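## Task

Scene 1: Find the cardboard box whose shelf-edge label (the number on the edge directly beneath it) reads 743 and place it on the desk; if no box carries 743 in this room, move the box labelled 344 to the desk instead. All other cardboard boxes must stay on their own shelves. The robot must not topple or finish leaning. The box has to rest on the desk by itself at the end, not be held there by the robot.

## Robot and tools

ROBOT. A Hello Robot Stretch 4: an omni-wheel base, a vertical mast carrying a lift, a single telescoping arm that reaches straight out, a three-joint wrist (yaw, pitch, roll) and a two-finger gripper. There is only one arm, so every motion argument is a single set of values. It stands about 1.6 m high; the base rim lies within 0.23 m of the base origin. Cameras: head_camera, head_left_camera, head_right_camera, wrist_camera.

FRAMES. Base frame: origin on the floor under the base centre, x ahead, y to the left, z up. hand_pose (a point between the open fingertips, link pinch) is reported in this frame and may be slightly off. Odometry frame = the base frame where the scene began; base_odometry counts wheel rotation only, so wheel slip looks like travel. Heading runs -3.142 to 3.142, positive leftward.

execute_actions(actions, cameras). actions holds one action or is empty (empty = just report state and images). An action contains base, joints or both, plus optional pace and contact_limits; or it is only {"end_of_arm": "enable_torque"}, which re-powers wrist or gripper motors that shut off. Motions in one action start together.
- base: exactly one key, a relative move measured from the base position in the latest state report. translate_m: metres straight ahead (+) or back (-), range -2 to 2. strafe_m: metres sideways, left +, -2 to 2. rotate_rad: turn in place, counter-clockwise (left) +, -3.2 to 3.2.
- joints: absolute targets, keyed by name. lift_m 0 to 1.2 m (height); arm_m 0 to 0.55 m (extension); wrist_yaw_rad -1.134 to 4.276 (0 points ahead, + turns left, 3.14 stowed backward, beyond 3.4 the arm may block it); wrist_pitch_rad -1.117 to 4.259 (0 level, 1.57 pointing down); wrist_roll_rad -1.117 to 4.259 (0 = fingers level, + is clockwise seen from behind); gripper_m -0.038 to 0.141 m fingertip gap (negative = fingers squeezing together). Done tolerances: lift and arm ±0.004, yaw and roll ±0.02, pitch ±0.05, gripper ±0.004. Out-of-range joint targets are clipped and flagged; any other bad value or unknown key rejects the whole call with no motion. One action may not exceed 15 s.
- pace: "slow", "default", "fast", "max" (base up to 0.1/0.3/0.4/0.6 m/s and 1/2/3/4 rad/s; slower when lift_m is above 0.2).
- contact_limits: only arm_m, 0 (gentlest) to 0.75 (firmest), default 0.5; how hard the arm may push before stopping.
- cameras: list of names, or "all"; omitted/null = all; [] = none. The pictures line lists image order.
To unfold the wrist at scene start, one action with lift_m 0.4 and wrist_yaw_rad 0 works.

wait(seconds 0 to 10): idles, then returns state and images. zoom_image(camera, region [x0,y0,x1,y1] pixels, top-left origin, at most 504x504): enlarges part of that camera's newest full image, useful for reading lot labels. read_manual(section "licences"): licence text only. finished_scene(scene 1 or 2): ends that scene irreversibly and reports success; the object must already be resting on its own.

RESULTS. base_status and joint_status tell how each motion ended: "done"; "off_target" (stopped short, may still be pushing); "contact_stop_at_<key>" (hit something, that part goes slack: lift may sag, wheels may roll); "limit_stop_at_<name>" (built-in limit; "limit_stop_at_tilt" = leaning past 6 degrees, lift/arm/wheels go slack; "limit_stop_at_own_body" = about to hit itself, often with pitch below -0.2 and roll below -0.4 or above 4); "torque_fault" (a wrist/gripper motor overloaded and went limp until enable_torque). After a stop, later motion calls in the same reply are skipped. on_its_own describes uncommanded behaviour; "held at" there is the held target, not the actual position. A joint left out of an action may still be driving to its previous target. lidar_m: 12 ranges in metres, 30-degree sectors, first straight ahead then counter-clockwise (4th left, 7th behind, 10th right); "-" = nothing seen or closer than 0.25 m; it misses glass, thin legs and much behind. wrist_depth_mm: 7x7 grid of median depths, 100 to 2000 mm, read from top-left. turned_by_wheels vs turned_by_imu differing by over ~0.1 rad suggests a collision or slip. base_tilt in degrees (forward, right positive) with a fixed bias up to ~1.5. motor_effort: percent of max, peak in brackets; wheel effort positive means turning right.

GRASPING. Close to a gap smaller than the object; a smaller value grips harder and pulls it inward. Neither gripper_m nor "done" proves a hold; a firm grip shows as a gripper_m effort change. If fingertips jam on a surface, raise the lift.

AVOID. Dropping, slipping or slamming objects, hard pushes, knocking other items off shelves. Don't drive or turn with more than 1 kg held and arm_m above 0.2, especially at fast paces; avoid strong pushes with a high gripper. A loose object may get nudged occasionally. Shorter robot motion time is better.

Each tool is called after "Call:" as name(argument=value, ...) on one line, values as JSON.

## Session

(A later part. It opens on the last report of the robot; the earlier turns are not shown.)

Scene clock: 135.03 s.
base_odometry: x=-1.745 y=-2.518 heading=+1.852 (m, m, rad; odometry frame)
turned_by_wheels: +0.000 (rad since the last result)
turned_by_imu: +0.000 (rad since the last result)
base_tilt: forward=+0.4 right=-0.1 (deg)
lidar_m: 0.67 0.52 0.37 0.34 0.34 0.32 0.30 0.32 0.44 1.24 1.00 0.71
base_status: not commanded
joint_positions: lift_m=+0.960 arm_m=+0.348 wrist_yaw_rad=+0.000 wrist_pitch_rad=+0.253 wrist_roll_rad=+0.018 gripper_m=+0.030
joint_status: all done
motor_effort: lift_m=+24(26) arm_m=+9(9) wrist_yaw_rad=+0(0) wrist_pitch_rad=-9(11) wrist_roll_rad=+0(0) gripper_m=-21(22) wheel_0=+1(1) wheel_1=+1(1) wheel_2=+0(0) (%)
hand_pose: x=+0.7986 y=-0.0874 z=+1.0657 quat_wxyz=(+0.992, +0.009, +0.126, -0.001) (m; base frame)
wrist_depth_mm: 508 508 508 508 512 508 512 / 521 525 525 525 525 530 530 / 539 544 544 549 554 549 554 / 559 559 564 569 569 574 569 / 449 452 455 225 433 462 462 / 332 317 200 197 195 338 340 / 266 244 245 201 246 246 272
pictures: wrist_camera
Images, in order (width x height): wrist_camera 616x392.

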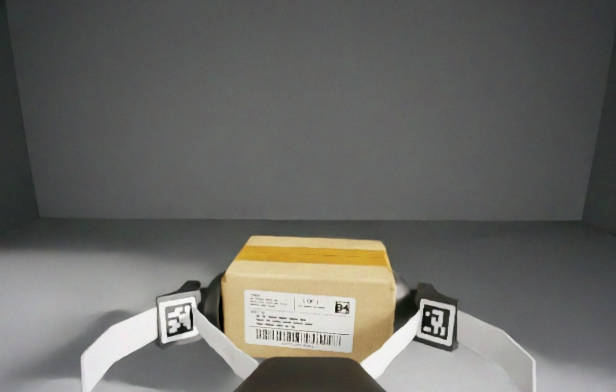

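Call:
execute_actions(actions=[{"base":{"translate_m":0.07},"joints":{"arm_m":0},"pace":"fast"}], cameras=[])

Call:
execute_actions(actions=[{"base":{"strafe_m":-1.95},"joints":{"lift_m":0.5},"pace":"max"}], cameras=["head_right_camera"])

Scene clock: 147.67 s.
base_odometry: x=-1.765 y=-2.451 heading=+1.852 (m, m, rad; odometry frame)
turned_by_wheels: +0.000 (rad since the last result)
turned_by_imu: +0.002 (rad since the last result)
base_tilt: forward=+0.3 right=-0.1 (deg)
lidar_m: 0.59 0.51 0.35 0.35 0.36 0.39 0.36 0.39 0.53 1.48 0.88 0.63
base_status: done
joint_positions: lift_m=+0.960 arm_m=+0.002 wrist_yaw_rad=+0.000 wrist_pitch_rad=+0.254 wrist_roll_rad=+0.018 gripper_m=+0.030
joint_status: all done
motor_effort: lift_m=+24(24) arm_m=-9(9) wrist_yaw_rad=+0(1) wrist_pitch_rad=-11(10) wrist_roll_rad=+1(0) gripper_m=-21(20) wheel_0=+0(6) wheel_1=+0(4) wheel_2=+1(10) (%)
hand_pose: x=+0.4521 y=-0.0875 z=+1.0656 quat_wxyz=(+0.992, +0.009, +0.126, -0.001) (m; base frame)
wrist_depth_mm: 591 750 759 768 768 768 634 / 585 768 788 788 798 788 634 / 597 809 820 820 809 809 647 / 580 707 715 723 723 741 609 / 452 455 462 226 436 466 469 / 535 410 199 197 194 413 580 / 574 820 854 200 866 778 615
pictures: none
No camera images: the call's "cameras" was empty. Leave "cameras" out to get every camera's image.

Scene clock: 154.23 s.
base_odometry: x=+0.108 y=-1.909 heading=+1.852 (m, m, rad; odometry frame)
turned_by_wheels: +0.000 (rad since the last result)
turned_by_imu: -0.001 (rad since the last result)
base_tilt: forward=+0.3 right=+0.0 (deg)
lidar_m: 0.60 0.63 0.90 1.52 0.55 0.37 0.34 0.36 0.52 1.42 0.91 0.66
base_status: done
joint_positions: lift_m=+0.500 arm_m=+0.002 wrist_yaw_rad=+0.000 wrist_pitch_rad=+0.254 wrist_roll_rad=+0.018 gripper_m=+0.030
joint_status: all done
motor_effort: lift_m=+20(21) arm_m=-9(9) wrist_yaw_rad=+0(0) wrist_pitch_rad=-9(11) wrist_roll_rad=+1(0) gripper_m=-21(20) wheel_0=+0(8) wheel_1=+2(10) wheel_2=+1(4) (%)
hand_pose: x=+0.4521 y=-0.0874 z=+0.6059 quat_wxyz=(+0.992, +0.009, +0.126, -0.001) (m; base frame)
wrist_depth_mm: 691 768 768 778 788 759 535 / 691 809 798 798 809 759 539 / 691 842 831 831 842 778 535 / 634 699 699 580 715 676 539 / 449 452 452 226 430 459 462 / 683 430 199 196 194 433 512 / 661 854 842 200 866 668 521
pictures: head_right_camera
Images, in order (width x height): head_right_camera 420x672.

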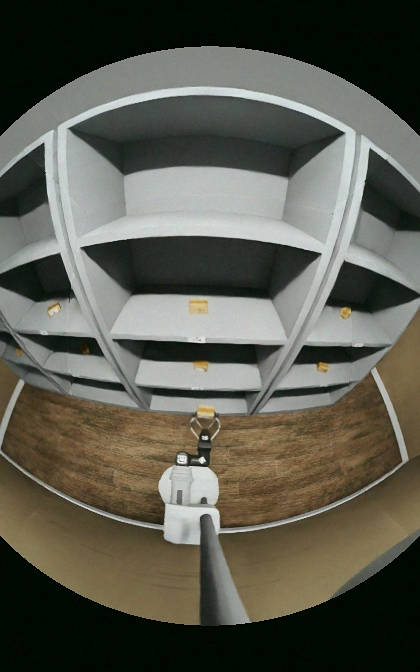

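Call:
execute_actions(actions=[{"base":{"strafe_m":-1.9},"pace":"max"}], cameras=["head_left_camera"])

Scene clock: 162.87 s.
base_odometry: x=+1.933 y=-1.381 heading=+1.853 (m, m, rad; odometry frame)
turned_by_wheels: +0.000 (rad since the last result)
turned_by_imu: +0.000 (rad since the last result)
base_tilt: forward=+0.2 right=+0.1 (deg)
lidar_m: 2.12 0.79 0.93 1.46 0.49 0.35 0.32 0.34 0.46 0.54 0.55 0.78
base_status: done
joint_positions: lift_m=+0.500 arm_m=+0.002 wrist_yaw_rad=+0.000 wrist_pitch_rad=+0.253 wrist_roll_rad=+0.018 gripper_m=+0.030
joint_status: not commanded
motor_effort: lift_m=+21(22) arm_m=-9(9) wrist_yaw_rad=+0(0) wrist_pitch_rad=-12(12) wrist_roll_rad=+1(1) gripper_m=-21(22) wheel_0=+0(14) wheel_1=+0(13) wheel_2=+1(2) (%)
hand_pose: x=+0.4521 y=-0.0874 z=+0.6058 quat_wxyz=(+0.992, +0.009, +0.126, -0.001) (m; base frame)
wrist_depth_mm: - - - - 1863 976 691 / 809 - - - 1921 991 691 / 809 - - - 1983 1008 699 / 798 - - - 1921 976 699 / 820 1708 1756 225 1464 991 683 / 820 1229 199 196 194 854 683 / 788 960 946 201 960 842 676
pictures: head_left_camera
Images, in order (width x height): head_left_camera 420x672.

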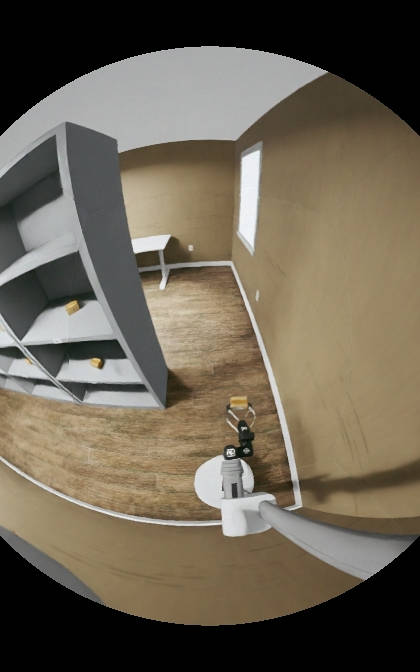

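Call:
execute_actions(actions=[{"base":{"translate_m":1.9},"pace":"max"}], cameras=[])

Call:
execute_actions(actions=[{"base":{"strafe_m":1.0},"joints":{"lift_m":0.8},"pace":"max"}], cameras=[])

Call:
execute_actions(actions=[{"joints":{"arm_m":0.35},"contact_limits":{"arm_m":0.2}}], cameras=["head_camera","wrist_camera"])

Scene clock: 174.63 s.
base_odometry: x=+1.405 y=+0.444 heading=+1.852 (m, m, rad; odometry frame)
turned_by_wheels: +0.000 (rad since the last result)
turned_by_imu: +0.009 (rad since the last result)
base_tilt: forward=+0.3 right=-0.1 (deg)
lidar_m: 1.49 0.92 1.02 3.09 1.11 0.89 2.22 0.76 0.54 0.49 0.51 0.70
base_status: done
joint_positions: lift_m=+0.500 arm_m=+0.002 wrist_yaw_rad=+0.000 wrist_pitch_rad=+0.253 wrist_roll_rad=+0.018 gripper_m=+0.030
joint_status: not commanded
motor_effort: lift_m=+22(22) arm_m=-9(9) wrist_yaw_rad=+0(0) wrist_pitch_rad=-12(11) wrist_roll_rad=+1(0) gripper_m=-21(20) wheel_0=-1(7) wheel_1=-2(6) wheel_2=+0(12) (%)
hand_pose: x=+0.4521 y=-0.0874 z=+0.6058 quat_wxyz=(+0.992, +0.009, +0.126, -0.001) (m; base frame)
wrist_depth_mm: 1138 1160 1160 1160 1160 960 627 / 1182 1205 1205 1229 1229 946 668 / 1255 1255 1229 1255 1255 960 668 / 1255 1308 1281 1308 1308 946 668 / 1336 1336 1308 226 1336 960 668 / 1281 1229 199 196 195 831 668 / 1025 946 946 200 960 820 640
pictures: none
No camera images: the call's "cameras" was empty. Leave "cameras" out to get every camera's image.

Scene clock: 178.00 s.
base_odometry: x=+0.444 y=+0.166 heading=+1.852 (m, m, rad; odometry frame)
turned_by_wheels: +0.000 (rad since the last result)
turned_by_imu: +0.004 (rad since the last result)
base_tilt: forward=+0.2 right=-0.1 (deg)
lidar_m: 0.68 0.72 1.04 2.76 1.09 0.81 0.75 0.80 1.59 1.48 1.56 0.73
base_status: done
joint_positions: lift_m=+0.800 arm_m=+0.002 wrist_yaw_rad=+0.000 wrist_pitch_rad=+0.253 wrist_roll_rad=+0.018 gripper_m=+0.030
joint_status: all done
motor_effort: lift_m=+22(29) arm_m=-9(9) wrist_yaw_rad=+0(0) wrist_pitch_rad=-12(11) wrist_roll_rad=+1(1) gripper_m=-21(21) wheel_0=-1(14) wheel_1=+1(9) wheel_2=+0(2) (%)
hand_pose: x=+0.4521 y=-0.0874 z=+0.9058 quat_wxyz=(+0.992, +0.009, +0.126, -0.001) (m; base frame)
wrist_depth_mm: 1160 1138 1160 1160 1182 1160 1160 / 1182 1205 1205 1205 1205 1205 1182 / 1255 1255 1229 1229 1255 1229 1229 / 1118 1118 1138 1160 1160 1308 1281 / 723 732 732 226 699 1336 1366 / 569 521 199 196 195 549 1430 / 1397 1336 1336 200 946 1397 1430
pictures: none
No camera images: the call's "cameras" was empty. Leave "cameras" out to get every camera's image.

Scene clock: 180.17 s.
base_odometry: x=+0.444 y=+0.166 heading=+1.852 (m, m, rad; odometry frame)
turned_by_wheels: +0.000 (rad since the last result)
turned_by_imu: +0.001 (rad since the last result)
base_tilt: forward=+0.3 right=+0.0 (deg)
lidar_m: 0.66 0.74 1.03 2.73 1.12 0.81 0.76 0.80 1.58 1.51 1.55 0.72
base_status: not commanded
joint_positions: lift_m=+0.800 arm_m=+0.348 wrist_yaw_rad=+0.000 wrist_pitch_rad=+0.253 wrist_roll_rad=+0.018 gripper_m=+0.030
joint_status: all done
motor_effort: lift_m=+22(22) arm_m=+9(10) wrist_yaw_rad=-1(0) wrist_pitch_rad=-11(8) wrist_roll_rad=+0(1) gripper_m=-20(21) wheel_0=-1(1) wheel_1=+0(1) wheel_2=+0(0) (%)
contact_limits: arm_m 0.2
hand_pose: x=+0.7986 y=-0.0874 z=+0.9058 quat_wxyz=(+0.992, +0.009, +0.126, -0.001) (m; base frame)
wrist_depth_mm: 842 842 842 842 842 842 842 / 866 854 878 866 878 878 891 / 904 917 917 917 917 904 904 / 917 946 946 946 946 946 960 / 715 723 732 225 691 960 960 / 525 508 199 197 194 549 1025 / 427 392 392 200 397 394 445
pictures: head_camera, wrist_camera
Images, in order (width x height): head_camera 420x560, wrist_camera 616x392.

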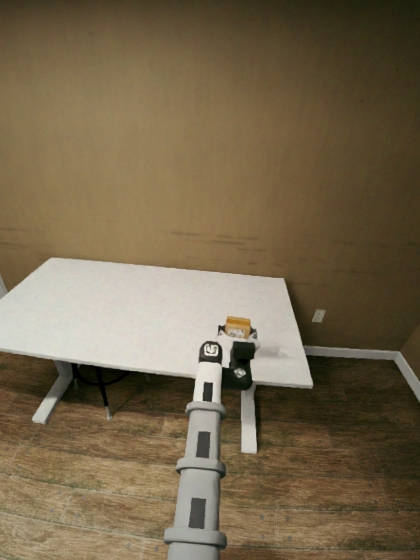

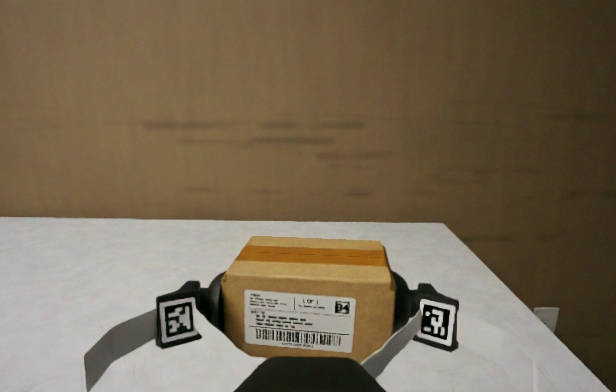

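Call:
execute_actions(actions=[{"joints":{"arm_m":0.42,"lift_m":0.662}}], cameras=[])

Scene clock: 184.70 s.
base_odometry: x=+0.444 y=+0.166 heading=+1.852 (m, m, rad; odometry frame)
turned_by_wheels: +0.000 (rad since the last result)
turned_by_imu: +0.002 (rad since the last result)
base_tilt: forward=+0.3 right=+0.0 (deg)
lidar_m: 0.70 0.74 1.02 2.75 1.11 0.80 0.77 0.81 1.60 1.51 1.58 0.73
base_status: not commanded
joint_positions: lift_m=+0.662 arm_m=+0.418 wrist_yaw_rad=+0.000 wrist_pitch_rad=+0.253 wrist_roll_rad=+0.018 gripper_m=+0.030
joint_status: all done
motor_effort: lift_m=+19(20) arm_m=+9(9) wrist_yaw_rad=+0(0) wrist_pitch_rad=-10(9) wrist_roll_rad=+0(1) gripper_m=-21(22) wheel_0=+0(1) wheel_1=+1(1) wheel_2=+0(0) (%)
hand_pose: x=+0.8686 y=-0.0874 z=+0.7681 quat_wxyz=(+0.992, +0.009, +0.126, -0.001) (m; base frame)
wrist_depth_mm: 768 778 778 788 778 788 788 / 809 809 798 820 809 798 798 / 831 831 842 842 842 842 831 / 591 597 597 603 615 615 866 / 382 384 387 226 366 392 392 / 281 270 198 197 194 289 289 / 227 207 208 201 210 209 231
pictures: none
No camera images: the call's "cameras" was empty. Leave "cameras" out to get every camera's image.

Call:
execute_actions(actions=[{"joints":{"gripper_m":0.14,"lift_m":0.65}}], cameras=[])

Call:
execute_actions(actions=[{"joints":{"arm_m":0.3,"lift_m":0.68},"pace":"fast"}], cameras=["wrist_camera"])

Call:
finished_scene(scene=1)

Scene clock: 193.40 s.
base_odometry: x=+0.444 y=+0.166 heading=+1.852 (m, m, rad; odometry frame)
turned_by_wheels: +0.000 (rad since the last result)
turned_by_imu: +0.002 (rad since the last result)
base_tilt: forward=+0.3 right=+0.0 (deg)
lidar_m: 0.70 0.70 1.04 2.73 1.11 0.81 0.75 0.82 1.61 1.50 1.55 0.72
base_status: not commanded
joint_positions: lift_m=+0.650 arm_m=+0.418 wrist_yaw_rad=+0.000 wrist_pitch_rad=+0.253 wrist_roll_rad=+0.018 gripper_m=+0.140
joint_status: all done
motor_effort: lift_m=+19(20) arm_m=+9(9) wrist_yaw_rad=+0(0) wrist_pitch_rad=-9(11) wrist_roll_rad=+1(1) gripper_m=+2(19) wheel_0=-1(0) wheel_1=+1(1) wheel_2=+0(0) (%)
hand_pose: x=+0.8686 y=-0.0874 z=+0.7562 quat_wxyz=(+0.992, +0.009, +0.126, -0.001) (m; base frame)
wrist_depth_mm: 778 778 768 778 778 788 788 / 809 798 820 809 809 798 809 / 831 831 842 842 854 842 842 / 549 559 559 564 569 569 866 / 355 357 357 236 340 366 366 / 262 211 219 215 210 211 268 / 211 200 210 150 211 202 219
pictures: none
No camera images: the call's "cameras" was empty. Leave "cameras" out to get every camera's image.

Scene clock: 194.57 s.
base_odometry: x=+0.444 y=+0.166 heading=+1.852 (m, m, rad; odometry frame)
turned_by_wheels: +0.000 (rad since the last result)
turned_by_imu: +0.000 (rad since the last result)
base_tilt: forward=+0.3 right=+0.0 (deg)
lidar_m: 0.67 0.74 1.01 2.73 1.15 0.79 0.75 0.81 1.60 1.49 1.55 0.72
base_status: not commanded
joint_positions: lift_m=+0.680 arm_m=+0.302 wrist_yaw_rad=+0.000 wrist_pitch_rad=+0.252 wrist_roll_rad=+0.018 gripper_m=+0.140
joint_status: all done
motor_effort: lift_m=+23(25) arm_m=-9(10) wrist_yaw_rad=+0(1) wrist_pitch_rad=-6(10) wrist_roll_rad=+1(1) gripper_m=+1(1) wheel_0=+0(0) wheel_1=+1(1) wheel_2=+0(0) (%)
hand_pose: x=+0.7518 y=-0.0874 z=+0.7860 quat_wxyz=(+0.992, +0.009, +0.126, -0.001) (m; base frame)
wrist_depth_mm: 878 878 878 878 904 891 904 / 917 917 931 917 904 931 917 / 946 946 960 960 960 960 960 / 661 668 676 683 683 976 991 / 430 430 436 338 439 442 477 / 315 211 306 324 324 211 322 / 254 242 255 149 254 245 259
pictures: wrist_camera
Images, in order (width x height): wrist_camera 616x392.

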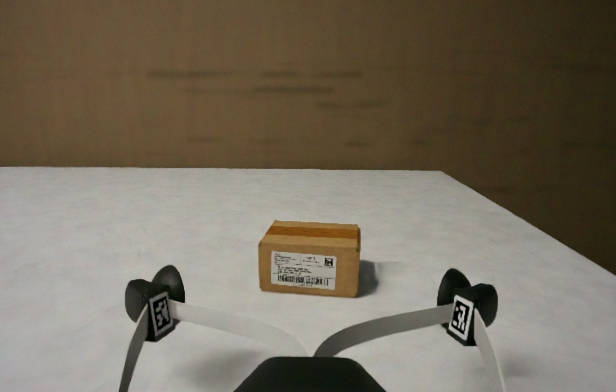

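The scene is finished: the task was done.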